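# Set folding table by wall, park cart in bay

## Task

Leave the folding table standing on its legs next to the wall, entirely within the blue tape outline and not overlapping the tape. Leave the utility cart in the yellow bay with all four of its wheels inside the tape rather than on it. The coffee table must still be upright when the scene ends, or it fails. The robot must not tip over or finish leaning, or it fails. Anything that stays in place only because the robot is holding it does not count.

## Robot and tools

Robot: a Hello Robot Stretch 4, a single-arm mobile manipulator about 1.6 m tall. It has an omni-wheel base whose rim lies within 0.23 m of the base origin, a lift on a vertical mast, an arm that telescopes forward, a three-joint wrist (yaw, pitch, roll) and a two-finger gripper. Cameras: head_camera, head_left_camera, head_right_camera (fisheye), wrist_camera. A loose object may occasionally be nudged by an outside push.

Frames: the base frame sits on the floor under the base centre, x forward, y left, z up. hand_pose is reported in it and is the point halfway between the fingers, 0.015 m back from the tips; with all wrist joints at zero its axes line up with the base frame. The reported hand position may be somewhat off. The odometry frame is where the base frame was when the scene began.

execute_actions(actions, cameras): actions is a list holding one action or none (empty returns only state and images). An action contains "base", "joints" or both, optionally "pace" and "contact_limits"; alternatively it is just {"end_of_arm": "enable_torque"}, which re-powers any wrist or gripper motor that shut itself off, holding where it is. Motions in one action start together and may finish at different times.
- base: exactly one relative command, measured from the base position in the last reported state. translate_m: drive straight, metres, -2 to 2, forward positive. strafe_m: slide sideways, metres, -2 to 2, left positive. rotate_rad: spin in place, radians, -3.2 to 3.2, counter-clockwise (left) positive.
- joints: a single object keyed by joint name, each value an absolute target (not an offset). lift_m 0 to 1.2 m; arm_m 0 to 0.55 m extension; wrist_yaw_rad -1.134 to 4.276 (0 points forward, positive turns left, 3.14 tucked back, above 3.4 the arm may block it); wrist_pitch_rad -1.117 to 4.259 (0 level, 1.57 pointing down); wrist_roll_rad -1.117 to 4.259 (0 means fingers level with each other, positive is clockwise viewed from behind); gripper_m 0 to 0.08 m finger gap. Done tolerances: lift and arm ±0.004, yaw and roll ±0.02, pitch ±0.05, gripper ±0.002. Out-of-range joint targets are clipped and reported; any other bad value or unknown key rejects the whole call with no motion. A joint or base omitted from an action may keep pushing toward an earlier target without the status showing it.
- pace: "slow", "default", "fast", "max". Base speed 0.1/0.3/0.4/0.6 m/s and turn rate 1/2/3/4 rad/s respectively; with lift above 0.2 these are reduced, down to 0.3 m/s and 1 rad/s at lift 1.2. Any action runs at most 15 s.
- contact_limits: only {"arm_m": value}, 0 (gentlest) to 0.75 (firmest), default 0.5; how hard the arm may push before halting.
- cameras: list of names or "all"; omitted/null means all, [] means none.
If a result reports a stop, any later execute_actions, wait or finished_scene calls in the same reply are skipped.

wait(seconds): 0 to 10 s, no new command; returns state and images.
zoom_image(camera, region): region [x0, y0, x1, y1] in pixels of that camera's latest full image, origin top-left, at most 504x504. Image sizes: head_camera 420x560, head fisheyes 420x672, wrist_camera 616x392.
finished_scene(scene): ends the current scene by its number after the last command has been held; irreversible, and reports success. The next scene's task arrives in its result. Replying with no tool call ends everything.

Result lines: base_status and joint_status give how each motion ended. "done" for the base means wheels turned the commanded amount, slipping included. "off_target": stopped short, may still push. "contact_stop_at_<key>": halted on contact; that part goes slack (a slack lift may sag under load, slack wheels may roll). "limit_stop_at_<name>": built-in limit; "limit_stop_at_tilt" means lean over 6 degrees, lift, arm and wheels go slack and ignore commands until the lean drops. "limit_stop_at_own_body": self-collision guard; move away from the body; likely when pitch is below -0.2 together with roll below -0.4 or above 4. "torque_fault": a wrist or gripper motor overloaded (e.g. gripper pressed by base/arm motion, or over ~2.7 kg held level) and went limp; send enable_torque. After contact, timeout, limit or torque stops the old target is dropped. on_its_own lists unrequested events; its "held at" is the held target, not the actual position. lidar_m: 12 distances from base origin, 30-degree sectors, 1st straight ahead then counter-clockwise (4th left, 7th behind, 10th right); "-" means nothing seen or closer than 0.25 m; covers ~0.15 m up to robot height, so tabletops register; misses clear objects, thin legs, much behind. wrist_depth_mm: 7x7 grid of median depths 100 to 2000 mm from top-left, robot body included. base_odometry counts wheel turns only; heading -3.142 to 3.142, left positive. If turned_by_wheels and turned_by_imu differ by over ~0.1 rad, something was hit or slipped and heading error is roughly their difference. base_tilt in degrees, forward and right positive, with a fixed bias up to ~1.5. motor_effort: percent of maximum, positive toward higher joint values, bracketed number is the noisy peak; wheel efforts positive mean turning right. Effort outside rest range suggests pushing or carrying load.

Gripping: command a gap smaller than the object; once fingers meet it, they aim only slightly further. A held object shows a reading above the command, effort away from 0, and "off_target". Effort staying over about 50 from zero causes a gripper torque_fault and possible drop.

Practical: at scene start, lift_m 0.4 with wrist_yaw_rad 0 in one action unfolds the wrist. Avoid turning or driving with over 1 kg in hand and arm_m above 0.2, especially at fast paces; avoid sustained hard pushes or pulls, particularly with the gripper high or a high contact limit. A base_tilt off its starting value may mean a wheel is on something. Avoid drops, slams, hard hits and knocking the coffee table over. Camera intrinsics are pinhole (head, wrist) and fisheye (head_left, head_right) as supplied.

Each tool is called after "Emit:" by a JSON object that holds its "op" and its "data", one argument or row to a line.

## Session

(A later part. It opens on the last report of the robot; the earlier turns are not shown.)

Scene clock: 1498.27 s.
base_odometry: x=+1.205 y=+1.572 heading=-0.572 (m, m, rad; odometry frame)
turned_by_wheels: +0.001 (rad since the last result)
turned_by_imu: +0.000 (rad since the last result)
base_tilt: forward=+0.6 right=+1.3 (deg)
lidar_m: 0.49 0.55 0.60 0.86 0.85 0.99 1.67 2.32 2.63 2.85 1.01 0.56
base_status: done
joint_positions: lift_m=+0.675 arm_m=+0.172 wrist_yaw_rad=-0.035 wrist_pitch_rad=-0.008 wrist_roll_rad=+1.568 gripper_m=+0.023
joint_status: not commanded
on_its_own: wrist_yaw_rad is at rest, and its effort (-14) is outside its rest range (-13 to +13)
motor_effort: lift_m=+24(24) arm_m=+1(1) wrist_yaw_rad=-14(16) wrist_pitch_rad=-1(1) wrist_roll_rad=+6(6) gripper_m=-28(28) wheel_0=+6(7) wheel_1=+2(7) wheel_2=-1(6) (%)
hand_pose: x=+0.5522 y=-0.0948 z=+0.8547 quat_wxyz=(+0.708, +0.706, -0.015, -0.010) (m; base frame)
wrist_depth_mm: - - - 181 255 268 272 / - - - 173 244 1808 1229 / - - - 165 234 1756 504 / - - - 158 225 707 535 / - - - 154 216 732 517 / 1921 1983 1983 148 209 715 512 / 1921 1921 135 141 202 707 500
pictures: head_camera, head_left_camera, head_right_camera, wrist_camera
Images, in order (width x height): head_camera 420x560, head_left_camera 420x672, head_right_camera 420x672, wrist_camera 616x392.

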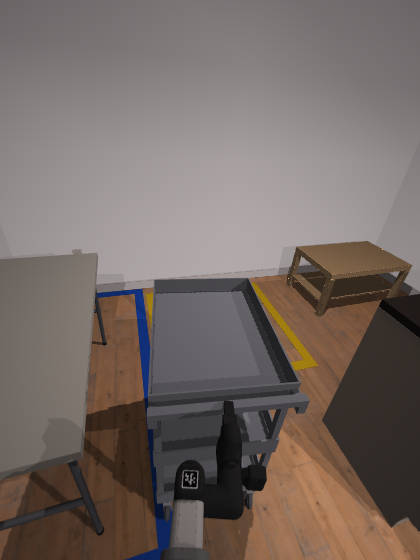

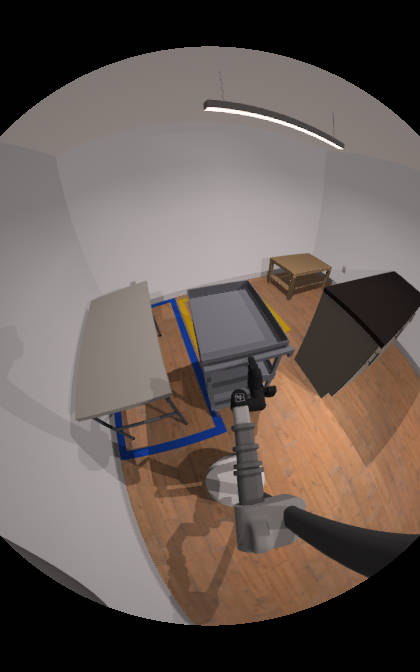

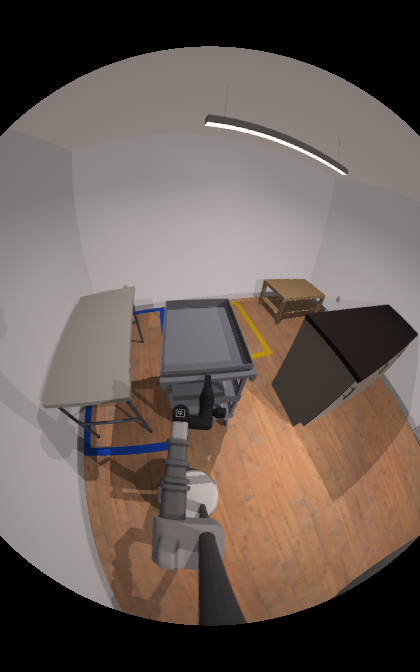

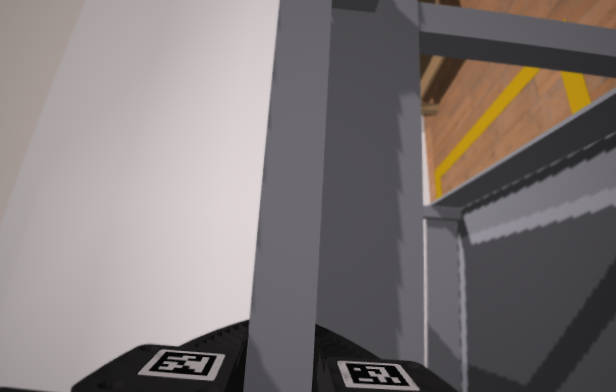

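Emit:
{"op": "execute_actions", "data": {
  "actions": [
    {"joints":{"gripper_m":0.07}}
  ],
  "cameras": []
}}

Emit:
{"op": "execute_actions", "data": {
  "actions": [
    {"joints":{"arm_m":0.05,"wrist_yaw_rad":0}}
  ],
  "cameras": []
}}

Emit:
{"op": "execute_actions", "data": {
  "actions": [
    {"base":{"strafe_m":-0.1},"pace":"slow"}
  ],
  "cameras": []
}}

Emit:
{"op": "execute_actions", "data": {
  "actions": [
    {"base":{"rotate_rad":0.21},"pace":"slow"}
  ],
  "cameras": ["head_camera","wrist_camera"]
}}

Scene clock: 1511.93 s.
base_odometry: x=+1.205 y=+1.572 heading=-0.573 (m, m, rad; odometry frame)
turned_by_wheels: +0.000 (rad since the last result)
turned_by_imu: -0.001 (rad since the last result)
base_tilt: forward=+0.7 right=+1.3 (deg)
lidar_m: 0.50 0.55 0.60 0.87 0.87 1.02 1.67 2.30 2.63 2.82 1.04 0.58
base_status: not commanded
joint_positions: lift_m=+0.675 arm_m=+0.172 wrist_yaw_rad=-0.039 wrist_pitch_rad=-0.005 wrist_roll_rad=+1.570 gripper_m=+0.070
joint_status: all done
motor_effort: lift_m=+24(23) arm_m=+1(1) wrist_yaw_rad=-2(15) wrist_pitch_rad=-8(7) wrist_roll_rad=+3(6) gripper_m=+2(23) wheel_0=+2(6) wheel_1=+1(2) wheel_2=-1(1) (%)
hand_pose: x=+0.5518 y=-0.0957 z=+0.8541 quat_wxyz=(+0.707, +0.706, -0.016, -0.012) (m; base frame)
wrist_depth_mm: - - - 182 258 271 274 / - - - 174 247 1618 1160 / - - - 167 236 1708 492 / - - - 161 227 691 530 / - - - 156 219 723 517 / 1983 1983 1983 149 211 707 504 / - 113 157 196 139 615 496
pictures: none
No camera images: the call's "cameras" was empty. Leave "cameras" out to get every camera's image.

Scene clock: 1513.33 s.
base_odometry: x=+1.205 y=+1.572 heading=-0.573 (m, m, rad; odometry frame)
turned_by_wheels: +0.000 (rad since the last result)
turned_by_imu: +0.000 (rad since the last result)
base_tilt: forward=+0.7 right=+1.3 (deg)
lidar_m: 0.50 0.56 0.59 0.88 0.87 1.00 1.66 2.32 2.64 2.82 1.02 0.55
base_status: not commanded
joint_positions: lift_m=+0.675 arm_m=+0.051 wrist_yaw_rad=+0.000 wrist_pitch_rad=-0.005 wrist_roll_rad=+1.570 gripper_m=+0.070
joint_status: all done
motor_effort: lift_m=+23(24) arm_m=-4(6) wrist_yaw_rad=+0(4) wrist_pitch_rad=-8(9) wrist_roll_rad=+3(3) gripper_m=+1(2) wheel_0=+2(2) wheel_1=+1(0) wheel_2=-1(1) (%)
hand_pose: x=+0.4344 y=-0.0874 z=+0.8540 quat_wxyz=(+0.708, +0.707, -0.002, +0.002) (m; base frame)
wrist_depth_mm: - - - 310 - 1756 1229 / - - - 359 379 392 402 / - - - 345 - 1618 508 / - - - 338 960 741 525 / - - - 324 960 723 512 / - - - 314 946 715 508 / - 112 1983 306 139 615 500
pictures: none
No camera images: the call's "cameras" was empty. Leave "cameras" out to get every camera's image.

Scene clock: 1515.47 s.
base_odometry: x=+1.151 y=+1.488 heading=-0.573 (m, m, rad; odometry frame)
turned_by_wheels: +0.000 (rad since the last result)
turned_by_imu: +0.000 (rad since the last result)
base_tilt: forward=+0.7 right=+1.3 (deg)
lidar_m: 0.50 0.54 0.63 0.97 0.96 1.14 1.88 2.28 2.59 2.74 0.96 0.58
base_status: done
joint_positions: lift_m=+0.675 arm_m=+0.051 wrist_yaw_rad=+0.000 wrist_pitch_rad=-0.005 wrist_roll_rad=+1.570 gripper_m=+0.070
joint_status: not commanded
motor_effort: lift_m=+24(24) arm_m=-5(4) wrist_yaw_rad=-1(2) wrist_pitch_rad=-10(9) wrist_roll_rad=+2(2) gripper_m=+1(2) wheel_0=+3(5) wheel_1=+1(7) wheel_2=+0(1) (%)
hand_pose: x=+0.4344 y=-0.0874 z=+0.8540 quat_wxyz=(+0.708, +0.707, -0.002, +0.002) (m; base frame)
wrist_depth_mm: - - - - - 1756 1229 / - - - - - 1708 1205 / - - - 306 - 1708 1205 / - - - 351 - 397 387 / - - - 340 976 723 517 / - - - 330 946 707 508 / - 113 - 322 140 615 500
pictures: none
No camera images: the call's "cameras" was empty. Leave "cameras" out to get every camera's image.

Scene clock: 1516.67 s.
base_odometry: x=+1.151 y=+1.488 heading=-0.363 (m, m, rad; odometry frame)
turned_by_wheels: +0.210 (rad since the last result)
turned_by_imu: +0.212 (rad since the last result)
base_tilt: forward=+0.7 right=+1.3 (deg)
lidar_m: 0.51 0.62 0.76 0.97 0.98 1.30 2.29 2.34 2.91 1.22 0.96 0.53
base_status: done
joint_positions: lift_m=+0.675 arm_m=+0.051 wrist_yaw_rad=+0.000 wrist_pitch_rad=-0.005 wrist_roll_rad=+1.570 gripper_m=+0.070
joint_status: not commanded
motor_effort: lift_m=+24(24) arm_m=-4(4) wrist_yaw_rad=+0(0) wrist_pitch_rad=-8(11) wrist_roll_rad=+2(2) gripper_m=+2(2) wheel_0=-2(6) wheel_1=-2(6) wheel_2=-1(3) (%)
hand_pose: x=+0.4344 y=-0.0874 z=+0.8540 quat_wxyz=(+0.708, +0.707, -0.002, +0.002) (m; base frame)
wrist_depth_mm: - - - 314 325 330 334 / - - - 315 - 1708 508 / - - - 312 917 750 535 / - - - 312 946 732 525 / - - - 312 946 723 517 / - - - 312 917 707 508 / - 112 - 312 140 615 500
pictures: head_camera, wrist_camera
Images, in order (width x height): head_camera 420x560, wrist_camera 616x392.

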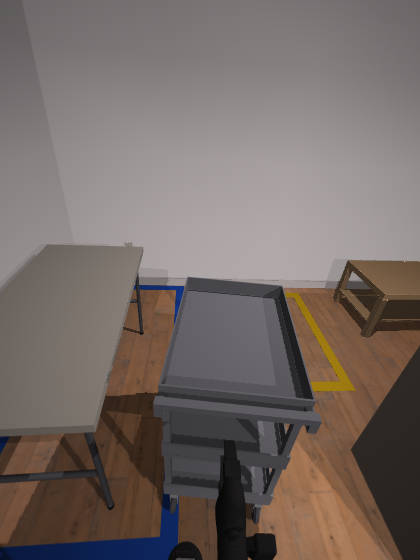

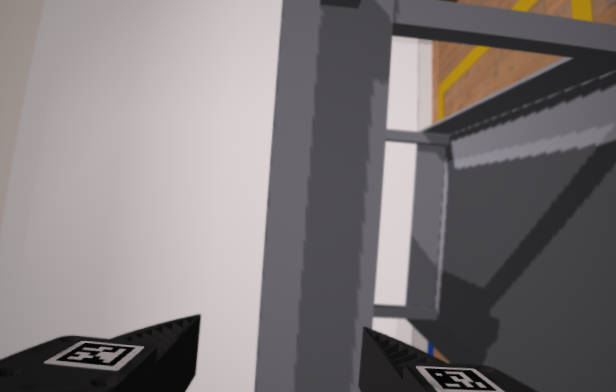

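Emit:
{"op": "execute_actions", "data": {
  "actions": [
    {"base":{"strafe_m":0.06},"pace":"slow"}
  ],
  "cameras": []
}}

Emit:
{"op": "execute_actions", "data": {
  "actions": [
    {"joints":{"arm_m":0.218},"pace":"slow"}
  ],
  "cameras": ["wrist_camera"]
}}

Emit:
{"op": "execute_actions", "data": {
  "actions": [
    {"joints":{"gripper_m":0.02}}
  ],
  "cameras": ["wrist_camera"]
}}

Scene clock: 1533.40 s.
base_odometry: x=+1.172 y=+1.544 heading=-0.363 (m, m, rad; odometry frame)
turned_by_wheels: +0.000 (rad since the last result)
turned_by_imu: -0.001 (rad since the last result)
base_tilt: forward=+0.7 right=+1.3 (deg)
lidar_m: 0.50 0.59 0.75 0.91 0.93 1.24 2.28 2.32 2.98 1.24 1.02 0.54
base_status: done
joint_positions: lift_m=+0.675 arm_m=+0.051 wrist_yaw_rad=+0.000 wrist_pitch_rad=-0.005 wrist_roll_rad=+1.570 gripper_m=+0.070
joint_status: not commanded
motor_effort: lift_m=+24(24) arm_m=-4(4) wrist_yaw_rad=-1(1) wrist_pitch_rad=-11(8) wrist_roll_rad=+3(2) gripper_m=+1(2) wheel_0=-2(6) wheel_1=+2(8) wheel_2=+0(3) (%)
hand_pose: x=+0.4344 y=-0.0874 z=+0.8540 quat_wxyz=(+0.708, +0.707, -0.002, +0.002) (m; base frame)
wrist_depth_mm: - - - 319 - 1808 504 / - - - 317 931 715 539 / - - - 317 946 759 535 / - - - 315 946 741 530 / - - - 315 960 732 517 / - - - 314 917 668 508 / - 112 - 315 140 574 484
pictures: none
No camera images: the call's "cameras" was empty. Leave "cameras" out to get every camera's image.

Scene clock: 1536.37 s.
base_odometry: x=+1.172 y=+1.544 heading=-0.363 (m, m, rad; odometry frame)
turned_by_wheels: +0.000 (rad since the last result)
turned_by_imu: +0.000 (rad since the last result)
base_tilt: forward=+0.7 right=+1.3 (deg)
lidar_m: 0.53 0.59 0.73 0.90 0.93 1.21 2.28 2.33 2.99 1.27 1.01 0.56
base_status: not commanded
joint_positions: lift_m=+0.675 arm_m=+0.217 wrist_yaw_rad=-0.001 wrist_pitch_rad=-0.004 wrist_roll_rad=+1.570 gripper_m=+0.070
joint_status: all done
motor_effort: lift_m=+24(24) arm_m=+5(6) wrist_yaw_rad=+2(8) wrist_pitch_rad=-9(8) wrist_roll_rad=+1(2) gripper_m=+1(2) wheel_0=+1(2) wheel_1=+2(2) wheel_2=-3(4) (%)
hand_pose: x=+0.6006 y=-0.0877 z=+0.8540 quat_wxyz=(+0.707, +0.707, -0.002, +0.001) (m; base frame)
wrist_depth_mm: - - - 106 170 1464 492 / - - - 106 169 634 539 / - - - 105 168 668 530 / - 1983 - 105 167 654 525 / 1983 - - 105 167 683 517 / 1921 1921 152 105 167 647 504 / - 113 135 104 139 564 473
pictures: wrist_camera
Images, in order (width x height): wrist_camera 616x392.

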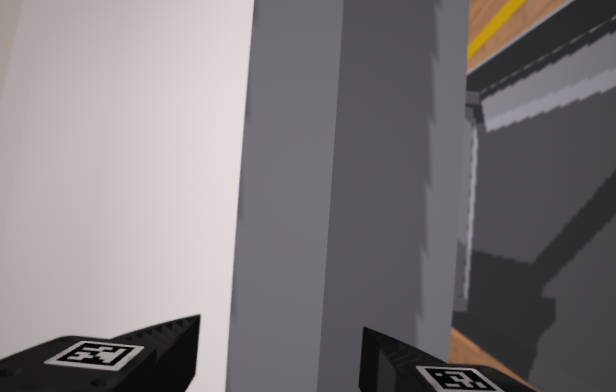

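Scene clock: 1537.57 s.
base_odometry: x=+1.172 y=+1.544 heading=-0.363 (m, m, rad; odometry frame)
turned_by_wheels: +0.000 (rad since the last result)
turned_by_imu: +0.000 (rad since the last result)
base_tilt: forward=+0.6 right=+1.3 (deg)
lidar_m: 0.53 0.57 0.73 0.90 0.93 1.23 2.30 2.35 2.96 1.25 1.01 0.55
base_status: not commanded
joint_positions: lift_m=+0.675 arm_m=+0.217 wrist_yaw_rad=-0.001 wrist_pitch_rad=-0.007 wrist_roll_rad=+1.570 gripper_m=+0.024
joint_status: gripper_m off_target (ended at +0.024, target +0.020)
motor_effort: lift_m=+24(24) arm_m=+5(5) wrist_yaw_rad=+2(2) wrist_pitch_rad=-4(13) wrist_roll_rad=+1(1) gripper_m=-33(33) wheel_0=+1(1) wheel_1=+2(2) wheel_2=-3(3) (%)
hand_pose: x=+0.6006 y=-0.0876 z=+0.8545 quat_wxyz=(+0.707, +0.707, -0.003, +0.002) (m; base frame)
wrist_depth_mm: - - - 106 169 544 504 / - - - 106 168 640 539 / - - - 105 168 661 539 / 1983 - - 105 167 654 530 / 1921 1983 - 105 167 647 521 / 1983 1983 1983 104 167 647 512 / 1921 1921 103 104 166 1397 484
pictures: wrist_camera
Images, in order (width x height): wrist_camera 616x392.

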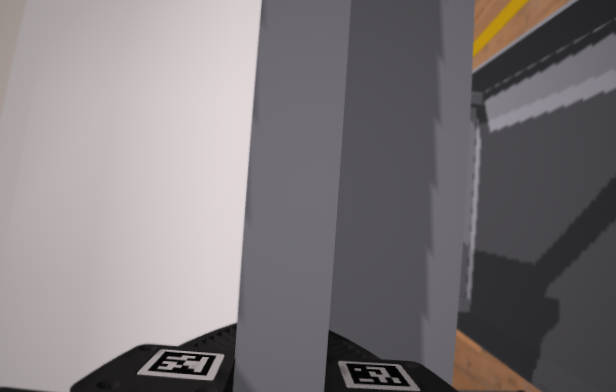

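Emit:
{"op": "execute_actions", "data": {
  "actions": [
    {"base":{"strafe_m":-0.1},"joints":{"wrist_yaw_rad":0.12},"pace":"slow"}
  ],
  "cameras": []
}}

Emit:
{"op": "execute_actions", "data": {
  "actions": [
    {"base":{"strafe_m":-0.12},"joints":{"wrist_yaw_rad":0.26},"pace":"slow"}
  ],
  "cameras": []
}}

Emit:
{"op": "execute_actions", "data": {
  "actions": [
    {"base":{"translate_m":-0.12},"pace":"slow"}
  ],
  "cameras": []
}}

Emit:
{"op": "execute_actions", "data": {
  "actions": [
    {"base":{"strafe_m":-0.05},"pace":"slow"}
  ],
  "cameras": []
}}

Emit:
{"op": "execute_actions", "data": {
  "actions": [
    {"base":{"translate_m":-0.12},"pace":"slow"}
  ],
  "cameras": ["head_camera","head_right_camera"]
}}

Scene clock: 1547.07 s.
base_odometry: x=+1.137 y=+1.451 heading=-0.362 (m, m, rad; odometry frame)
turned_by_wheels: +0.001 (rad since the last result)
turned_by_imu: +0.001 (rad since the last result)
base_tilt: forward=+0.7 right=+1.3 (deg)
lidar_m: 0.53 0.63 0.73 1.01 1.03 1.37 2.28 2.32 2.85 1.26 0.92 0.58
base_status: done
joint_positions: lift_m=+0.675 arm_m=+0.217 wrist_yaw_rad=+0.128 wrist_pitch_rad=-0.007 wrist_roll_rad=+1.568 gripper_m=+0.024
joint_status: all done
on_its_own: wrist_yaw_rad is at rest, and its effort (-25) is outside its rest range (-13 to +13)
motor_effort: lift_m=+24(24) arm_m=+3(5) wrist_yaw_rad=-25(53) wrist_pitch_rad=-3(3) wrist_roll_rad=+7(8) gripper_m=-31(33) wheel_0=+6(14) wheel_1=-1(5) wheel_2=+3(11) (%)
hand_pose: x=+0.6104 y=-0.0595 z=+0.8546 quat_wxyz=(+0.707, +0.705, +0.043, +0.048) (m; base frame)
wrist_depth_mm: - - - 107 170 544 512 / - 1983 1983 106 169 647 544 / - - 1983 106 168 676 539 / 1983 1983 - 106 168 661 530 / 1983 1983 - 105 168 640 525 / 1983 - 1983 105 167 654 512 / 1983 - 104 105 167 1336 480
pictures: none
No camera images: the call's "cameras" was empty. Leave "cameras" out to get every camera's image.

Scene clock: 1549.40 s.
base_odometry: x=+1.095 y=+1.339 heading=-0.362 (m, m, rad; odometry frame)
turned_by_wheels: +0.001 (rad since the last result)
turned_by_imu: +0.001 (rad since the last result)
base_tilt: forward=+0.7 right=+1.3 (deg)
lidar_m: 0.54 0.71 0.73 1.13 1.14 1.52 2.28 2.32 2.74 1.32 0.80 0.63
base_status: done
joint_positions: lift_m=+0.675 arm_m=+0.218 wrist_yaw_rad=+0.267 wrist_pitch_rad=-0.007 wrist_roll_rad=+1.568 gripper_m=+0.024
joint_status: all done
on_its_own: wrist_yaw_rad is at rest, and its effort (-22) is outside its rest range (-13 to +13)
motor_effort: lift_m=+23(24) arm_m=+3(3) wrist_yaw_rad=-22(36) wrist_pitch_rad=-2(2) wrist_roll_rad=+7(7) gripper_m=-31(31) wheel_0=+5(12) wheel_1=-1(11) wheel_2=+4(7) (%)
hand_pose: x=+0.6167 y=-0.0281 z=+0.8546 quat_wxyz=(+0.702, +0.700, +0.092, +0.097) (m; base frame)
wrist_depth_mm: 1983 1921 1983 109 173 1576 496 / 1983 1921 1921 109 172 640 544 / 1983 1983 1983 108 171 676 539 / - 1983 - 107 170 654 530 / - - - 107 169 640 521 / - - - 106 168 676 508 / - - 105 106 167 627 492
pictures: none
No camera images: the call's "cameras" was empty. Leave "cameras" out to get every camera's image.

Scene clock: 1551.87 s.
base_odometry: x=+0.982 y=+1.381 heading=-0.362 (m, m, rad; odometry frame)
turned_by_wheels: -0.001 (rad since the last result)
turned_by_imu: -0.001 (rad since the last result)
base_tilt: forward=+0.7 right=+1.3 (deg)
lidar_m: 0.52 0.80 0.90 1.10 1.15 1.49 2.16 2.20 2.74 1.98 0.83 0.61
base_status: done
joint_positions: lift_m=+0.675 arm_m=+0.218 wrist_yaw_rad=+0.256 wrist_pitch_rad=-0.007 wrist_roll_rad=+1.568 gripper_m=+0.024
joint_status: not commanded
motor_effort: lift_m=+23(23) arm_m=+1(3) wrist_yaw_rad=+9(23) wrist_pitch_rad=-2(5) wrist_roll_rad=+7(6) gripper_m=-31(31) wheel_0=-7(5) wheel_1=-2(2) wheel_2=+0(12) (%)
hand_pose: x=+0.6167 y=-0.0306 z=+0.8546 quat_wxyz=(+0.702, +0.701, +0.088, +0.093) (m; base frame)
wrist_depth_mm: 1983 - - 109 174 1537 496 / - - - 109 172 634 549 / - - - 108 171 668 539 / - - - 107 170 654 530 / - - - 107 169 647 525 / - - - 106 168 668 512 / - - 105 106 167 621 492
pictures: none
No camera images: the call's "cameras" was empty. Leave "cameras" out to get every camera's image.

Scene clock: 1553.47 s.
base_odometry: x=+0.965 y=+1.335 heading=-0.361 (m, m, rad; odometry frame)
turned_by_wheels: +0.001 (rad since the last result)
turned_by_imu: +0.001 (rad since the last result)
base_tilt: forward=+0.7 right=+1.3 (deg)
lidar_m: 0.51 0.82 0.96 1.17 1.20 1.55 2.14 2.19 2.69 1.98 0.82 0.63
base_status: done
joint_positions: lift_m=+0.675 arm_m=+0.218 wrist_yaw_rad=+0.267 wrist_pitch_rad=-0.007 wrist_roll_rad=+1.568 gripper_m=+0.024
joint_status: not commanded
on_its_own: wrist_yaw_rad is at rest, and its effort (-22) is outside its rest range (-13 to +13)
motor_effort: lift_m=+24(23) arm_m=+1(1) wrist_yaw_rad=-22(27) wrist_pitch_rad=+1(0) wrist_roll_rad=+8(7) gripper_m=-30(31) wheel_0=+7(11) wheel_1=+2(7) wheel_2=+2(3) (%)
hand_pose: x=+0.6170 y=-0.0281 z=+0.8547 quat_wxyz=(+0.702, +0.700, +0.091, +0.097) (m; base frame)
wrist_depth_mm: 1983 1983 - 115 180 1576 496 / - - - 113 178 640 535 / - - - 112 176 683 544 / - - - 110 174 668 535 / - - - 109 171 683 521 / - - - 108 169 661 512 / - - 106 106 167 621 500
pictures: none
No camera images: the call's "cameras" was empty. Leave "cameras" out to get every camera's image.

Scene clock: 1555.97 s.
base_odometry: x=+0.853 y=+1.377 heading=-0.362 (m, m, rad; odometry frame)
turned_by_wheels: +0.000 (rad since the last result)
turned_by_imu: -0.001 (rad since the last result)
base_tilt: forward=+0.7 right=+1.3 (deg)
lidar_m: 0.51 0.92 1.10 1.15 1.17 1.56 2.03 2.07 2.66 2.55 0.88 0.63
base_status: done
joint_positions: lift_m=+0.675 arm_m=+0.218 wrist_yaw_rad=+0.257 wrist_pitch_rad=-0.007 wrist_roll_rad=+1.568 gripper_m=+0.024
joint_status: not commanded
motor_effort: lift_m=+24(23) arm_m=+1(1) wrist_yaw_rad=+7(22) wrist_pitch_rad=-1(2) wrist_roll_rad=+7(7) gripper_m=-31(31) wheel_0=-5(7) wheel_1=-1(7) wheel_2=+1(9) (%)
hand_pose: x=+0.6167 y=-0.0304 z=+0.8546 quat_wxyz=(+0.702, +0.701, +0.088, +0.093) (m; base frame)
wrist_depth_mm: - - - 117 182 1576 496 / - - - 115 180 640 517 / - - - 113 178 676 535 / - - - 111 175 668 530 / - - - 110 172 691 521 / - - - 108 169 668 512 / - - 106 106 167 609 504
pictures: head_camera, head_right_camera
Images, in order (width x height): head_camera 420x560, head_right_camera 420x672.

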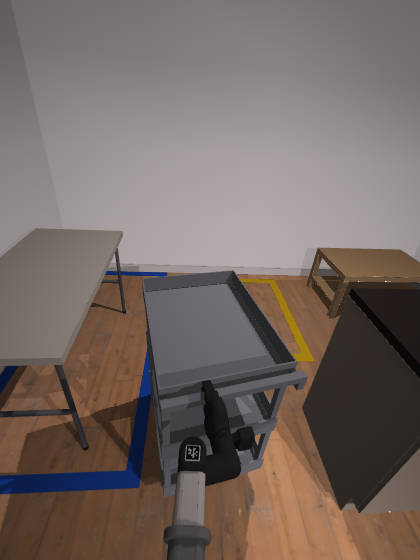

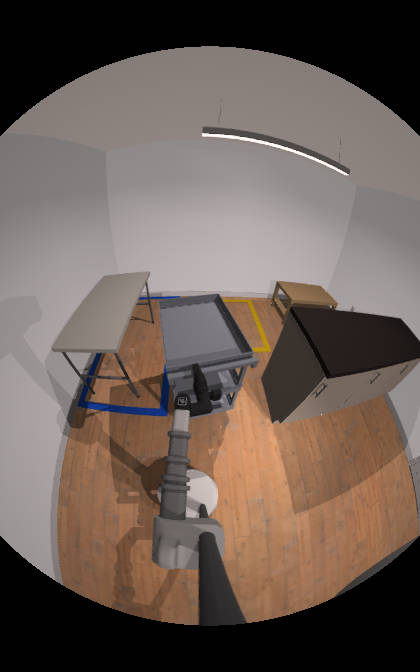

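Emit:
{"op": "execute_actions", "data": {
  "actions": [
    {"base":{"strafe_m":-0.045},"pace":"slow"}
  ],
  "cameras": []
}}

Emit:
{"op": "execute_actions", "data": {
  "actions": [
    {"base":{"translate_m":-0.13},"pace":"slow"}
  ],
  "cameras": []
}}

Emit:
{"op": "execute_actions", "data": {
  "actions": [
    {"base":{"strafe_m":-0.045},"pace":"slow"}
  ],
  "cameras": []
}}

Emit:
{"op": "execute_actions", "data": {
  "actions": [
    {"base":{"translate_m":-0.13},"pace":"slow"}
  ],
  "cameras": []
}}

Emit:
{"op": "execute_actions", "data": {
  "actions": [
    {"base":{"strafe_m":0.12},"joints":{"wrist_yaw_rad":0.15},"pace":"slow"}
  ],
  "cameras": []
}}

Emit:
{"op": "execute_actions", "data": {
  "actions": [
    {"base":{"strafe_m":0.12},"joints":{"wrist_yaw_rad":0.02},"pace":"slow"}
  ],
  "cameras": ["head_camera","wrist_camera"]
}}

Scene clock: 1565.97 s.
base_odometry: x=+0.837 y=+1.335 heading=-0.361 (m, m, rad; odometry frame)
turned_by_wheels: +0.001 (rad since the last result)
turned_by_imu: +0.001 (rad since the last result)
base_tilt: forward=+0.7 right=+1.3 (deg)
lidar_m: 0.52 0.96 1.11 1.21 1.23 1.59 2.02 2.07 2.63 2.49 0.84 0.64
base_status: done
joint_positions: lift_m=+0.675 arm_m=+0.218 wrist_yaw_rad=+0.268 wrist_pitch_rad=-0.007 wrist_roll_rad=+1.568 gripper_m=+0.024
joint_status: not commanded
on_its_own: wrist_yaw_rad is at rest, and its effort (-25) is outside its rest range (-13 to +13)
motor_effort: lift_m=+23(23) arm_m=+1(1) wrist_yaw_rad=-25(27) wrist_pitch_rad=-2(2) wrist_roll_rad=+8(7) gripper_m=-31(31) wheel_0=+10(11) wheel_1=+3(6) wheel_2=+5(5) (%)
hand_pose: x=+0.6170 y=-0.0279 z=+0.8547 quat_wxyz=(+0.701, +0.700, +0.092, +0.097) (m; base frame)
wrist_depth_mm: - - - 121 189 1661 1182 / - - - 118 185 1537 517 / - - - 116 181 707 544 / - - - 113 177 699 535 / - - - 111 174 699 525 / - - - 109 170 668 517 / - - 106 107 167 621 504
pictures: none
No camera images: the call's "cameras" was empty. Leave "cameras" out to get every camera's image.

Scene clock: 1568.57 s.
base_odometry: x=+0.715 y=+1.381 heading=-0.361 (m, m, rad; odometry frame)
turned_by_wheels: -0.001 (rad since the last result)
turned_by_imu: -0.001 (rad since the last result)
base_tilt: forward=+0.7 right=+1.3 (deg)
lidar_m: 0.49 1.09 1.26 1.20 1.21 1.56 1.89 1.94 2.53 2.50 0.94 0.62
base_status: done
joint_positions: lift_m=+0.675 arm_m=+0.218 wrist_yaw_rad=+0.255 wrist_pitch_rad=-0.008 wrist_roll_rad=+1.568 gripper_m=+0.024
joint_status: not commanded
motor_effort: lift_m=+23(24) arm_m=+1(1) wrist_yaw_rad=+13(25) wrist_pitch_rad=+0(2) wrist_roll_rad=+7(7) gripper_m=-31(31) wheel_0=-6(9) wheel_1=-2(7) wheel_2=+0(11) (%)
hand_pose: x=+0.6166 y=-0.0309 z=+0.8547 quat_wxyz=(+0.702, +0.701, +0.087, +0.093) (m; base frame)
wrist_depth_mm: - - - 122 190 1708 1205 / - - - 119 186 1537 517 / - - - 116 182 715 535 / - - - 114 178 699 530 / - - - 112 174 691 521 / - - - 110 170 676 512 / - - 106 107 167 621 504
pictures: none
No camera images: the call's "cameras" was empty. Leave "cameras" out to get every camera's image.

Scene clock: 1570.10 s.
base_odometry: x=+0.699 y=+1.339 heading=-0.360 (m, m, rad; odometry frame)
turned_by_wheels: +0.001 (rad since the last result)
turned_by_imu: +0.002 (rad since the last result)
base_tilt: forward=+0.7 right=+1.3 (deg)
lidar_m: 0.50 0.89 1.26 1.23 1.27 1.67 1.87 1.94 2.53 2.46 0.91 0.66
base_status: done
joint_positions: lift_m=+0.675 arm_m=+0.218 wrist_yaw_rad=+0.268 wrist_pitch_rad=-0.007 wrist_roll_rad=+1.568 gripper_m=+0.024
joint_status: not commanded
on_its_own: wrist_yaw_rad is at rest, and its effort (-24) is outside its rest range (-13 to +13)
motor_effort: lift_m=+24(23) arm_m=+1(1) wrist_yaw_rad=-24(29) wrist_pitch_rad=-1(0) wrist_roll_rad=+8(8) gripper_m=-31(31) wheel_0=+10(13) wheel_1=+3(9) wheel_2=+4(3) (%)
hand_pose: x=+0.6170 y=-0.0280 z=+0.8547 quat_wxyz=(+0.702, +0.700, +0.092, +0.097) (m; base frame)
wrist_depth_mm: - - - 126 196 1661 1255 / - - - 122 190 1661 517 / - - - 119 185 676 539 / - - - 116 180 699 535 / - - - 113 176 683 521 / - - - 111 171 661 512 / - - 107 107 167 661 504
pictures: none
No camera images: the call's "cameras" was empty. Leave "cameras" out to get every camera's image.

Scene clock: 1572.70 s.
base_odometry: x=+0.578 y=+1.385 heading=-0.361 (m, m, rad; odometry frame)
turned_by_wheels: -0.001 (rad since the last result)
turned_by_imu: -0.001 (rad since the last result)
base_tilt: forward=+0.7 right=+1.4 (deg)
lidar_m: 0.50 1.07 1.27 1.22 1.26 1.66 1.76 1.79 2.34 2.47 1.10 0.62
base_status: done
joint_positions: lift_m=+0.675 arm_m=+0.218 wrist_yaw_rad=+0.254 wrist_pitch_rad=-0.008 wrist_roll_rad=+1.568 gripper_m=+0.024
joint_status: not commanded
on_its_own: wrist_yaw_rad is at rest, and its effort (+17) is outside its rest range (-13 to +13)
motor_effort: lift_m=+23(23) arm_m=+1(1) wrist_yaw_rad=+17(24) wrist_pitch_rad=-2(1) wrist_roll_rad=+7(8) gripper_m=-30(30) wheel_0=-6(9) wheel_1=-2(4) wheel_2=-1(9) (%)
hand_pose: x=+0.6166 y=-0.0312 z=+0.8548 quat_wxyz=(+0.702, +0.701, +0.087, +0.093) (m; base frame)
wrist_depth_mm: - - - 126 196 1661 1229 / - - - 123 190 1661 517 / - - - 120 186 676 539 / - - - 117 181 707 530 / - - - 114 176 683 521 / - - - 111 171 676 512 / - - 107 107 167 661 504
pictures: none
No camera images: the call's "cameras" was empty. Leave "cameras" out to get every camera's image.

Scene clock: 1575.03 s.
base_odometry: x=+0.620 y=+1.497 heading=-0.361 (m, m, rad; odometry frame)
turned_by_wheels: -0.001 (rad since the last result)
turned_by_imu: -0.002 (rad since the last result)
base_tilt: forward=+0.7 right=+1.3 (deg)
lidar_m: 0.52 1.15 1.18 1.11 1.10 1.49 1.77 1.81 2.36 2.57 1.10 0.59
base_status: done
joint_positions: lift_m=+0.675 arm_m=+0.218 wrist_yaw_rad=+0.142 wrist_pitch_rad=-0.009 wrist_roll_rad=+1.568 gripper_m=+0.024
joint_status: all done
on_its_own: wrist_yaw_rad is at rest, and its effort (+21) is outside its rest range (-13 to +13)
motor_effort: lift_m=+23(24) arm_m=+1(1) wrist_yaw_rad=+21(32) wrist_pitch_rad=+3(5) wrist_roll_rad=+7(7) gripper_m=-30(31) wheel_0=-5(11) wheel_1=+1(7) wheel_2=-4(1) (%)
hand_pose: x=+0.6117 y=-0.0564 z=+0.8550 quat_wxyz=(+0.706, +0.704, +0.047, +0.054) (m; base frame)
wrist_depth_mm: - - - 120 188 1708 1205 / - - - 118 183 1464 521 / - - - 115 180 723 539 / - - - 113 177 707 535 / - - - 111 173 699 525 / - - - 109 170 676 517 / - - 106 107 167 621 504
pictures: none
No camera images: the call's "cameras" was empty. Leave "cameras" out to get every camera's image.

Scene clock: 1577.37 s.
base_odometry: x=+0.662 y=+1.609 heading=-0.362 (m, m, rad; odometry frame)
turned_by_wheels: -0.001 (rad since the last result)
turned_by_imu: -0.002 (rad since the last result)
base_tilt: forward=+0.6 right=+1.3 (deg)
lidar_m: 0.53 1.09 1.05 0.97 1.01 1.30 1.76 1.82 2.36 2.70 1.15 0.58
base_status: done
joint_positions: lift_m=+0.675 arm_m=+0.218 wrist_yaw_rad=+0.013 wrist_pitch_rad=-0.009 wrist_roll_rad=+1.568 gripper_m=+0.024
joint_status: all done
on_its_own: wrist_yaw_rad is at rest, and its effort (+20) is outside its rest range (-13 to +13)
motor_effort: lift_m=+23(23) arm_m=+1(1) wrist_yaw_rad=+20(38) wrist_pitch_rad=+3(5) wrist_roll_rad=+8(8) gripper_m=-30(30) wheel_0=-4(11) wheel_1=+1(6) wheel_2=-4(7) (%)
hand_pose: x=+0.6026 y=-0.0847 z=+0.8550 quat_wxyz=(+0.708, +0.706, +0.001, +0.008) (m; base frame)
wrist_depth_mm: - - - 117 183 1618 496 / - - - 115 180 640 525 / - - - 113 177 676 539 / - - - 111 174 661 530 / - - - 110 172 691 525 / - - - 108 169 676 512 / - - 106 107 167 621 504
pictures: head_camera, wrist_camera
Images, in order (width x height): head_camera 420x560, wrist_camera 616x392.

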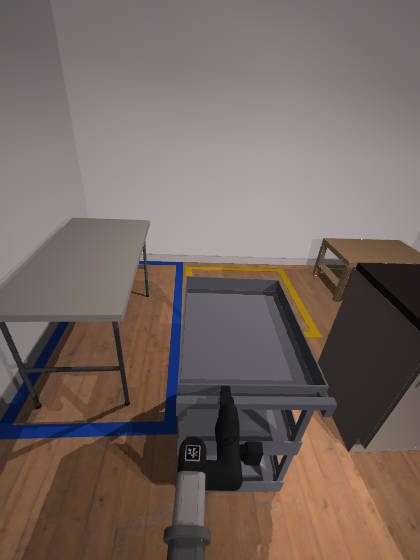

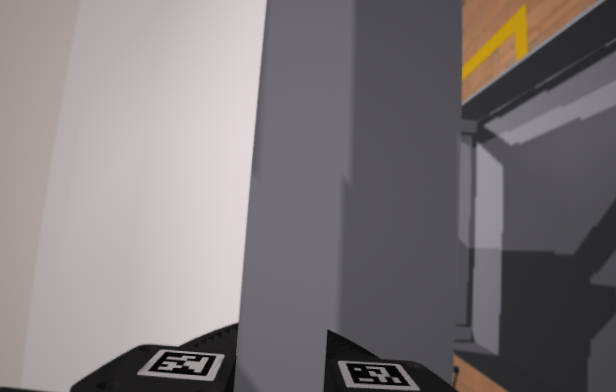

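Emit:
{"op": "execute_actions", "data": {
  "actions": [
    {"base":{"strafe_m":0.13},"joints":{"wrist_yaw_rad":-0.1},"pace":"slow"}
  ],
  "cameras": []
}}

Emit:
{"op": "execute_actions", "data": {
  "actions": [
    {"base":{"translate_m":0.15},"pace":"slow"}
  ],
  "cameras": ["head_camera","wrist_camera"]
}}

Scene clock: 1584.50 s.
base_odometry: x=+0.708 y=+1.730 heading=-0.363 (m, m, rad; odometry frame)
turned_by_wheels: -0.001 (rad since the last result)
turned_by_imu: -0.003 (rad since the last result)
base_tilt: forward=+0.7 right=+1.3 (deg)
lidar_m: 0.54 1.04 0.94 0.85 0.88 1.13 1.78 1.82 2.39 2.85 1.28 0.56
base_status: done
joint_positions: lift_m=+0.675 arm_m=+0.218 wrist_yaw_rad=-0.107 wrist_pitch_rad=-0.009 wrist_roll_rad=+1.568 gripper_m=+0.024
joint_status: all done
on_its_own: wrist_yaw_rad is at rest, and its effort (+20) is outside its rest range (-13 to +13)
motor_effort: lift_m=+23(24) arm_m=+1(1) wrist_yaw_rad=+20(36) wrist_pitch_rad=+3(2) wrist_roll_rad=+7(8) gripper_m=-30(31) wheel_0=-5(14) wheel_1=+0(3) wheel_2=-4(5) (%)
hand_pose: x=+0.5909 y=-0.1097 z=+0.8549 quat_wxyz=(+0.707, +0.705, -0.041, -0.035) (m; base frame)
wrist_depth_mm: - - - 110 174 1576 500 / - - - 109 173 640 549 / - - - 109 171 668 539 / - - - 108 170 668 530 / - - - 107 170 640 521 / - - - 107 168 676 517 / - - 105 106 167 627 496
pictures: none
No camera images: the call's "cameras" was empty. Leave "cameras" out to get every camera's image.

Scene clock: 1587.27 s.
base_odometry: x=+0.849 y=+1.677 heading=-0.362 (m, m, rad; odometry frame)
turned_by_wheels: +0.000 (rad since the last result)
turned_by_imu: -0.001 (rad since the last result)
base_tilt: forward=+0.7 right=+1.3 (deg)
lidar_m: 0.54 0.92 0.95 0.84 0.89 1.17 1.94 1.99 2.58 2.84 1.15 0.55
base_status: done
joint_positions: lift_m=+0.675 arm_m=+0.218 wrist_yaw_rad=-0.102 wrist_pitch_rad=-0.009 wrist_roll_rad=+1.568 gripper_m=+0.024
joint_status: not commanded
motor_effort: lift_m=+23(23) arm_m=+1(1) wrist_yaw_rad=+4(22) wrist_pitch_rad=+4(4) wrist_roll_rad=+8(7) gripper_m=-30(31) wheel_0=+6(5) wheel_1=+1(4) wheel_2=-3(8) (%)
hand_pose: x=+0.5915 y=-0.1085 z=+0.8550 quat_wxyz=(+0.707, +0.705, -0.039, -0.033) (m; base frame)
wrist_depth_mm: - - - 108 171 539 508 / - - - 107 170 640 549 / - - - 107 169 676 539 / - - - 107 169 661 535 / - - - 106 168 647 521 / - - - 106 167 661 512 / - - 105 105 167 615 484
pictures: head_camera, wrist_camera
Images, in order (width x height): head_camera 420x560, wrist_camera 616x392.

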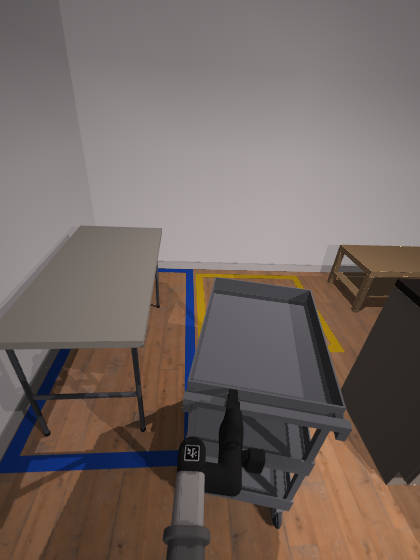

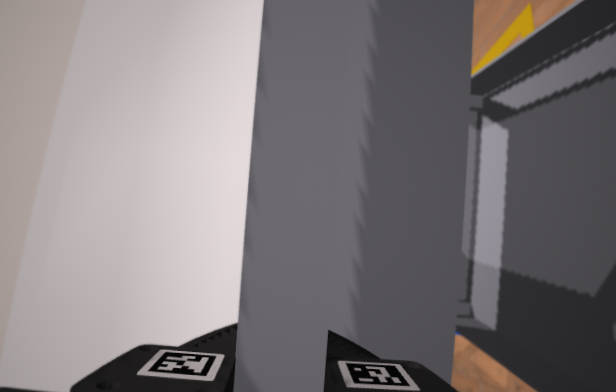

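Emit:
{"op": "execute_actions", "data": {
  "actions": [
    {"base":{"strafe_m":-0.03},"pace":"slow"}
  ],
  "cameras": []
}}

Emit:
{"op": "execute_actions", "data": {
  "actions": [
    {"base":{"translate_m":0.2},"pace":"slow"}
  ],
  "cameras": ["head_camera","wrist_camera"]
}}

Scene clock: 1596.03 s.
base_odometry: x=+0.838 y=+1.650 heading=-0.361 (m, m, rad; odometry frame)
turned_by_wheels: +0.001 (rad since the last result)
turned_by_imu: +0.000 (rad since the last result)
base_tilt: forward=+0.7 right=+1.3 (deg)
lidar_m: 0.54 0.91 0.98 0.90 0.92 1.21 1.94 1.98 2.57 2.79 1.15 0.53
base_status: done
joint_positions: lift_m=+0.675 arm_m=+0.218 wrist_yaw_rad=-0.093 wrist_pitch_rad=-0.008 wrist_roll_rad=+1.568 gripper_m=+0.024
joint_status: not commanded
on_its_own: wrist_yaw_rad is at rest, and its effort (-21) is outside its rest range (-13 to +13)
motor_effort: lift_m=+24(23) arm_m=+1(1) wrist_yaw_rad=-21(21) wrist_pitch_rad=-2(1) wrist_roll_rad=+8(7) gripper_m=-30(30) wheel_0=+8(12) wheel_1=+0(5) wheel_2=+2(1) (%)
hand_pose: x=+0.5924 y=-0.1068 z=+0.8547 quat_wxyz=(+0.708, +0.705, -0.036, -0.030) (m; base frame)
wrist_depth_mm: - - - 111 176 1576 504 / - - - 110 175 640 549 / - - - 110 173 676 539 / - - - 109 171 654 535 / - - - 108 170 654 521 / - - - 107 168 676 512 / - - 105 106 167 609 508
pictures: none
No camera images: the call's "cameras" was empty. Leave "cameras" out to get every camera's image.

Scene clock: 1599.30 s.
base_odometry: x=+1.025 y=+1.579 heading=-0.362 (m, m, rad; odometry frame)
turned_by_wheels: +0.000 (rad since the last result)
turned_by_imu: -0.002 (rad since the last result)
base_tilt: forward=+0.7 right=+1.4 (deg)
lidar_m: 0.54 0.73 0.92 0.92 0.92 1.23 2.13 2.21 2.85 2.09 1.05 0.55
base_status: done
joint_positions: lift_m=+0.675 arm_m=+0.218 wrist_yaw_rad=-0.107 wrist_pitch_rad=-0.009 wrist_roll_rad=+1.568 gripper_m=+0.024
joint_status: not commanded
on_its_own: wrist_yaw_rad is at rest, and its effort (+19) is outside its rest range (-13 to +13)
motor_effort: lift_m=+24(24) arm_m=+1(1) wrist_yaw_rad=+19(21) wrist_pitch_rad=+4(2) wrist_roll_rad=+8(8) gripper_m=-30(31) wheel_0=-1(10) wheel_1=+1(9) wheel_2=-5(8) (%)
hand_pose: x=+0.5909 y=-0.1097 z=+0.8549 quat_wxyz=(+0.707, +0.705, -0.041, -0.035) (m; base frame)
wrist_depth_mm: - - - 101 161 559 521 / - - - 101 162 647 539 / - - - 102 163 634 539 / - - - 102 164 661 535 / - - - 103 165 647 521 / - - - 103 166 627 508 / 1983 - 103 104 167 1464 462
pictures: head_camera, wrist_camera
Images, in order (width x height): head_camera 420x560, wrist_camera 616x392.

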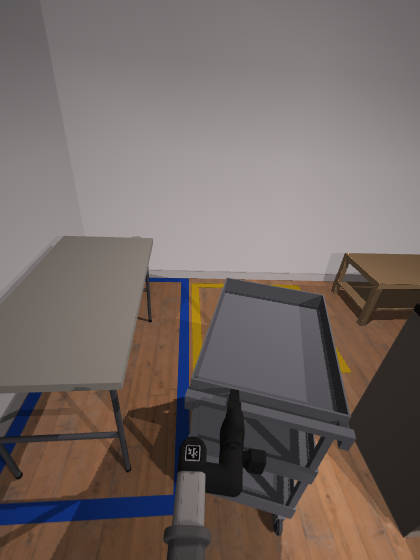

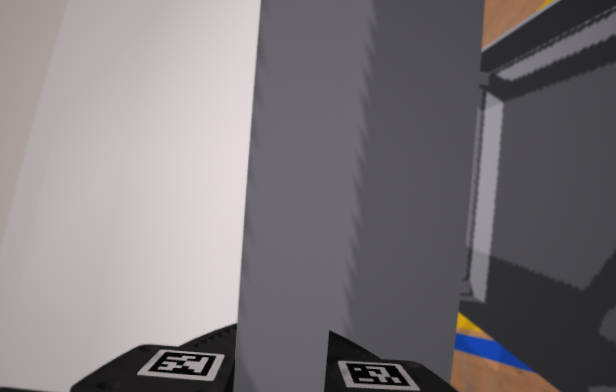

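Emit:
{"op": "execute_actions", "data": {
  "actions": [
    {"base":{"strafe_m":-0.09},"joints":{"wrist_yaw_rad":-0.04},"pace":"slow"}
  ],
  "cameras": []
}}

Emit:
{"op": "execute_actions", "data": {
  "actions": [
    {"base":{"translate_m":0.15},"pace":"slow"}
  ],
  "cameras": ["head_camera","wrist_camera"]
}}

Scene clock: 1607.27 s.
base_odometry: x=+0.993 y=+1.495 heading=-0.361 (m, m, rad; odometry frame)
turned_by_wheels: +0.001 (rad since the last result)
turned_by_imu: +0.001 (rad since the last result)
base_tilt: forward=+0.7 right=+1.3 (deg)
lidar_m: 0.54 0.76 0.95 1.00 1.04 1.37 2.13 2.20 2.83 2.18 0.94 0.55
base_status: done
joint_positions: lift_m=+0.675 arm_m=+0.218 wrist_yaw_rad=-0.033 wrist_pitch_rad=-0.007 wrist_roll_rad=+1.568 gripper_m=+0.024
joint_status: all done
on_its_own: wrist_yaw_rad is at rest, and its effort (-21) is outside its rest range (-13 to +13)
motor_effort: lift_m=+23(24) arm_m=+1(1) wrist_yaw_rad=-21(32) wrist_pitch_rad=-2(1) wrist_roll_rad=+7(8) gripper_m=-30(31) wheel_0=+5(11) wheel_1=+1(2) wheel_2=+5(6) (%)
hand_pose: x=+0.5985 y=-0.0943 z=+0.8546 quat_wxyz=(+0.708, +0.706, -0.014, -0.009) (m; base frame)
wrist_depth_mm: - - - 101 162 554 525 / - - - 101 162 647 544 / - - - 102 163 640 539 / - - - 102 165 654 530 / - - - 103 165 654 521 / - - - 103 167 634 517 / - - 104 104 167 1499 466
pictures: none
No camera images: the call's "cameras" was empty. Leave "cameras" out to get every camera's image.

Scene clock: 1610.07 s.
base_odometry: x=+1.133 y=+1.442 heading=-0.362 (m, m, rad; odometry frame)
turned_by_wheels: -0.001 (rad since the last result)
turned_by_imu: -0.003 (rad since the last result)
base_tilt: forward=+0.7 right=+1.3 (deg)
lidar_m: 0.57 0.64 0.73 1.00 1.04 1.38 2.28 2.31 2.85 1.27 0.89 0.54
base_status: done
joint_positions: lift_m=+0.675 arm_m=+0.218 wrist_yaw_rad=-0.048 wrist_pitch_rad=-0.009 wrist_roll_rad=+1.568 gripper_m=+0.024
joint_status: not commanded
on_its_own: wrist_yaw_rad is at rest, and its effort (+24) is outside its rest range (-13 to +13)
motor_effort: lift_m=+24(23) arm_m=+1(1) wrist_yaw_rad=+24(25) wrist_pitch_rad=+0(2) wrist_roll_rad=+8(8) gripper_m=-30(31) wheel_0=-3(8) wheel_1=+0(6) wheel_2=-7(13) (%)
hand_pose: x=+0.5970 y=-0.0976 z=+0.8549 quat_wxyz=(+0.708, +0.706, -0.020, -0.014) (m; base frame)
wrist_depth_mm: - - - - 150 151 554 / - - - - 153 155 549 / - - - - 156 634 539 / - - - - 159 627 530 / 1983 - - - 162 647 525 / 1921 1983 1983 101 166 603 492 / 1863 1921 103 102 167 1499 459
pictures: head_camera, wrist_camera
Images, in order (width x height): head_camera 420x560, wrist_camera 616x392.

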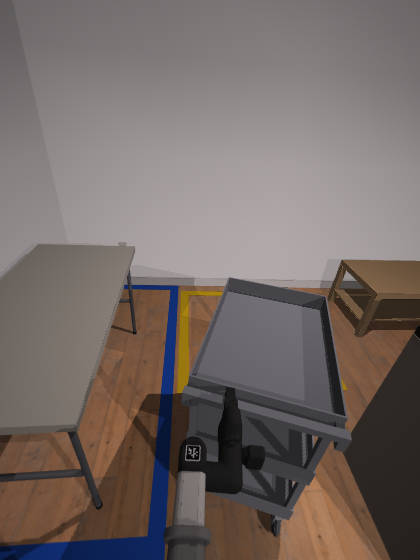

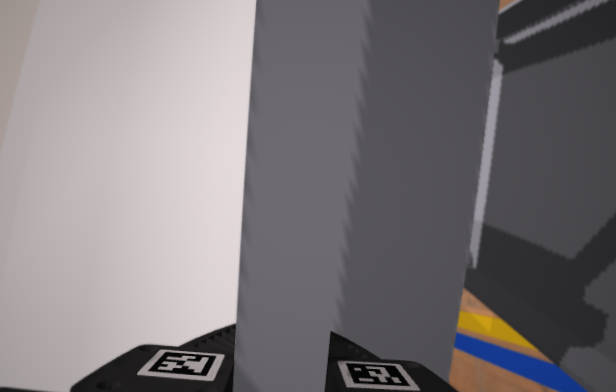

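Emit:
{"op": "execute_actions", "data": {
  "actions": [
    {"base":{"strafe_m":-0.1},"joints":{"wrist_yaw_rad":0.0},"pace":"slow"}
  ],
  "cameras": []
}}

Emit:
{"op": "execute_actions", "data": {
  "actions": [
    {"base":{"strafe_m":-0.1},"joints":{"wrist_yaw_rad":0.04},"pace":"slow"}
  ],
  "cameras": ["head_camera","wrist_camera","head_right_camera"]
}}

Scene clock: 1617.53 s.
base_odometry: x=+1.098 y=+1.348 heading=-0.361 (m, m, rad; odometry frame)
turned_by_wheels: +0.001 (rad since the last result)
turned_by_imu: +0.001 (rad since the last result)
base_tilt: forward=+0.7 right=+1.3 (deg)
lidar_m: 0.54 0.68 0.75 1.09 1.15 1.51 2.28 2.32 2.74 1.31 0.80 0.55
base_status: done
joint_positions: lift_m=+0.675 arm_m=+0.218 wrist_yaw_rad=+0.008 wrist_pitch_rad=-0.007 wrist_roll_rad=+1.568 gripper_m=+0.024
joint_status: all done
on_its_own: wrist_yaw_rad is at rest, and its effort (-23) is outside its rest range (-13 to +13)
motor_effort: lift_m=+23(24) arm_m=+1(1) wrist_yaw_rad=-23(35) wrist_pitch_rad=-2(2) wrist_roll_rad=+7(7) gripper_m=-30(30) wheel_0=+7(16) wheel_1=+0(1) wheel_2=+3(8) (%)
hand_pose: x=+0.6021 y=-0.0858 z=+0.8546 quat_wxyz=(+0.708, +0.706, +0.000, +0.005) (m; base frame)
wrist_depth_mm: - - - - 154 156 549 / - - - - 156 158 544 / - - - - 158 634 535 / 1983 - - - 161 627 530 / 1983 - - 101 163 647 525 / 1983 1983 1983 102 165 603 512 / 1921 1983 103 103 167 1499 452
pictures: none
No camera images: the call's "cameras" was empty. Leave "cameras" out to get every camera's image.

Scene clock: 1619.67 s.
base_odometry: x=+1.063 y=+1.255 heading=-0.361 (m, m, rad; odometry frame)
turned_by_wheels: +0.001 (rad since the last result)
turned_by_imu: +0.001 (rad since the last result)
base_tilt: forward=+0.7 right=+1.3 (deg)
lidar_m: 0.56 0.78 0.79 1.22 1.23 1.59 2.26 2.33 2.62 1.33 0.72 0.57
base_status: done
joint_positions: lift_m=+0.675 arm_m=+0.218 wrist_yaw_rad=+0.047 wrist_pitch_rad=-0.007 wrist_roll_rad=+1.568 gripper_m=+0.024
joint_status: all done
on_its_own: wrist_yaw_rad is at rest, and its effort (-22) is outside its rest range (-13 to +13)
motor_effort: lift_m=+24(23) arm_m=+1(1) wrist_yaw_rad=-22(25) wrist_pitch_rad=-1(1) wrist_roll_rad=+8(8) gripper_m=-30(30) wheel_0=+4(9) wheel_1=-1(3) wheel_2=+3(5) (%)
hand_pose: x=+0.6054 y=-0.0773 z=+0.8546 quat_wxyz=(+0.708, +0.706, +0.014, +0.019) (m; base frame)
wrist_depth_mm: - - - 102 164 549 512 / - - - 103 165 647 549 / - - - 103 165 634 539 / - 1983 - 103 166 654 530 / 1983 - - 104 167 654 521 / 1983 1983 - 104 167 627 512 / 1921 1983 104 104 167 1499 473
pictures: head_camera, head_right_camera, wrist_camera
Images, in order (width x height): head_camera 420x560, head_right_camera 420x672, wrist_camera 616x392.

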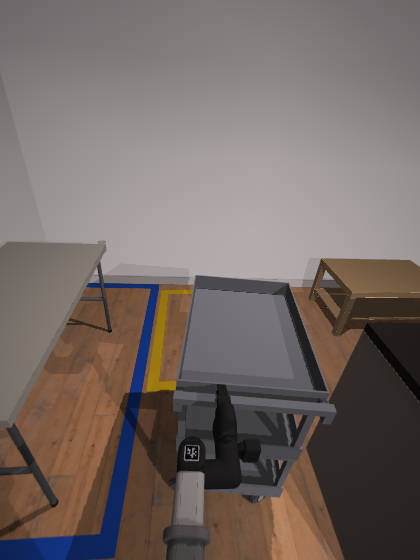

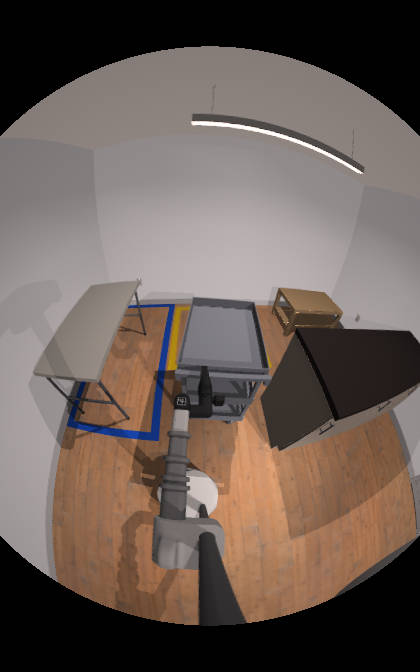

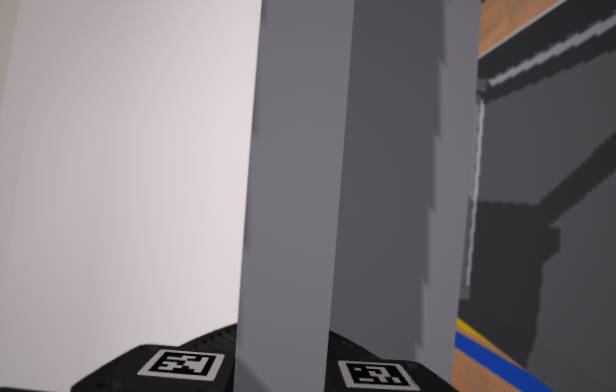

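Emit:
{"op": "execute_actions", "data": {
  "actions": [
    {"base":{"translate_m":0.17},"joints":{"wrist_yaw_rad":0.02},"pace":"slow"}
  ],
  "cameras": ["head_camera"]
}}

Emit:
{"op": "execute_actions", "data": {
  "actions": [
    {"base":{"translate_m":0.17},"pace":"slow"}
  ],
  "cameras": ["head_camera","wrist_camera"]
}}

Scene clock: 1628.33 s.
base_odometry: x=+1.222 y=+1.195 heading=-0.361 (m, m, rad; odometry frame)
turned_by_wheels: -0.001 (rad since the last result)
turned_by_imu: -0.003 (rad since the last result)
base_tilt: forward=+0.7 right=+1.3 (deg)
lidar_m: 0.56 0.81 0.66 1.22 1.26 1.67 2.43 2.51 2.64 0.67 0.66 0.56
base_status: done
joint_positions: lift_m=+0.675 arm_m=+0.218 wrist_yaw_rad=+0.012 wrist_pitch_rad=-0.009 wrist_roll_rad=+1.568 gripper_m=+0.024
joint_status: all done
on_its_own: wrist_yaw_rad is at rest, and its effort (+22) is outside its rest range (-13 to +13)
motor_effort: lift_m=+24(24) arm_m=+1(1) wrist_yaw_rad=+22(29) wrist_pitch_rad=+2(0) wrist_roll_rad=+7(8) gripper_m=-30(31) wheel_0=-2(11) wheel_1=+0(12) wheel_2=-6(9) (%)
hand_pose: x=+0.6025 y=-0.0849 z=+0.8549 quat_wxyz=(+0.708, +0.706, +0.001, +0.007) (m; base frame)
wrist_depth_mm: 1983 - 1983 - 153 154 554 / 1983 1921 1983 - 155 157 549 / 1983 1921 1983 - 157 634 539 / 1921 1863 1921 - 160 621 535 / 1863 1808 1863 - 162 647 525 / 1808 1808 1808 101 165 597 512 / 1808 1756 103 103 167 1499 469
pictures: head_camera
Images, in order (width x height): head_camera 420x560.

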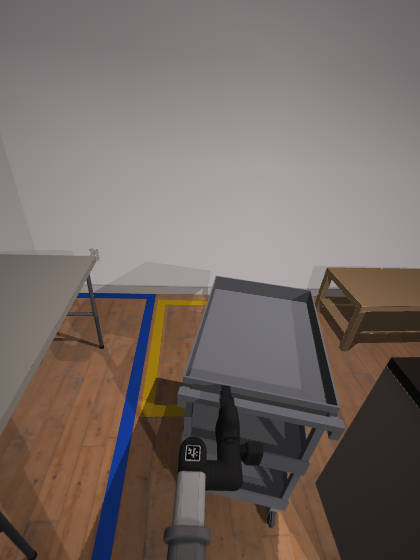

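Scene clock: 1631.30 s.
base_odometry: x=+1.381 y=+1.135 heading=-0.362 (m, m, rad; odometry frame)
turned_by_wheels: -0.001 (rad since the last result)
turned_by_imu: -0.003 (rad since the last result)
base_tilt: forward=+0.7 right=+1.3 (deg)
lidar_m: 0.57 0.83 0.57 0.76 1.28 1.68 2.61 2.66 2.61 0.63 0.66 0.52
base_status: done
joint_positions: lift_m=+0.675 arm_m=+0.218 wrist_yaw_rad=+0.012 wrist_pitch_rad=-0.009 wrist_roll_rad=+1.568 gripper_m=+0.024
joint_status: not commanded
on_its_own: wrist_yaw_rad is at rest, and its effort (+21) is outside its rest range (-13 to +13)
motor_effort: lift_m=+24(23) arm_m=+0(1) wrist_yaw_rad=+21(25) wrist_pitch_rad=+3(3) wrist_roll_rad=+8(8) gripper_m=-31(30) wheel_0=-1(1) wheel_1=+0(5) wheel_2=-7(13) (%)
hand_pose: x=+0.6025 y=-0.0848 z=+0.8549 quat_wxyz=(+0.708, +0.706, +0.001, +0.007) (m; base frame)
wrist_depth_mm: 1808 1808 1863 - 135 137 549 / 1808 1808 1808 - 140 142 544 / 1756 1756 1756 - 146 147 539 / 1708 1708 1756 - 151 154 535 / 1661 1708 1708 - 158 585 525 / 1618 1661 1661 - 164 1464 469 / 1618 1576 107 101 168 1499 1138
pictures: head_camera, wrist_camera
Images, in order (width x height): head_camera 420x560, wrist_camera 616x392.

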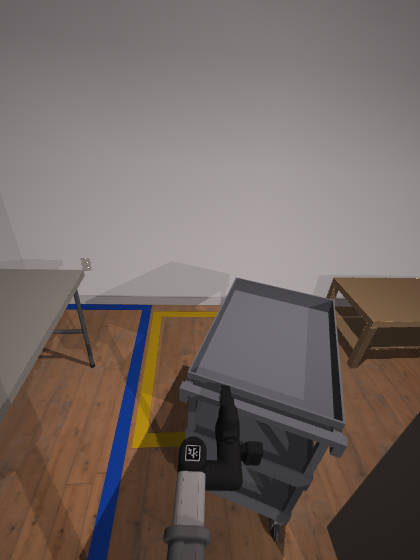

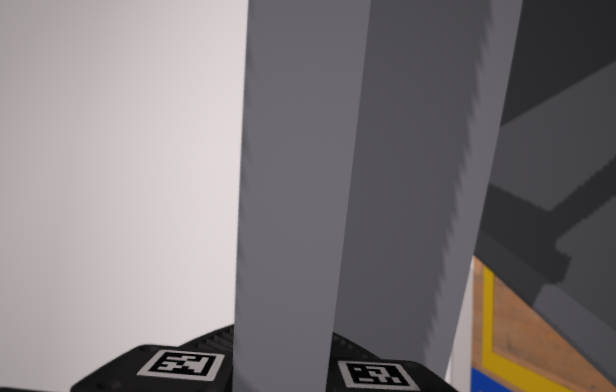

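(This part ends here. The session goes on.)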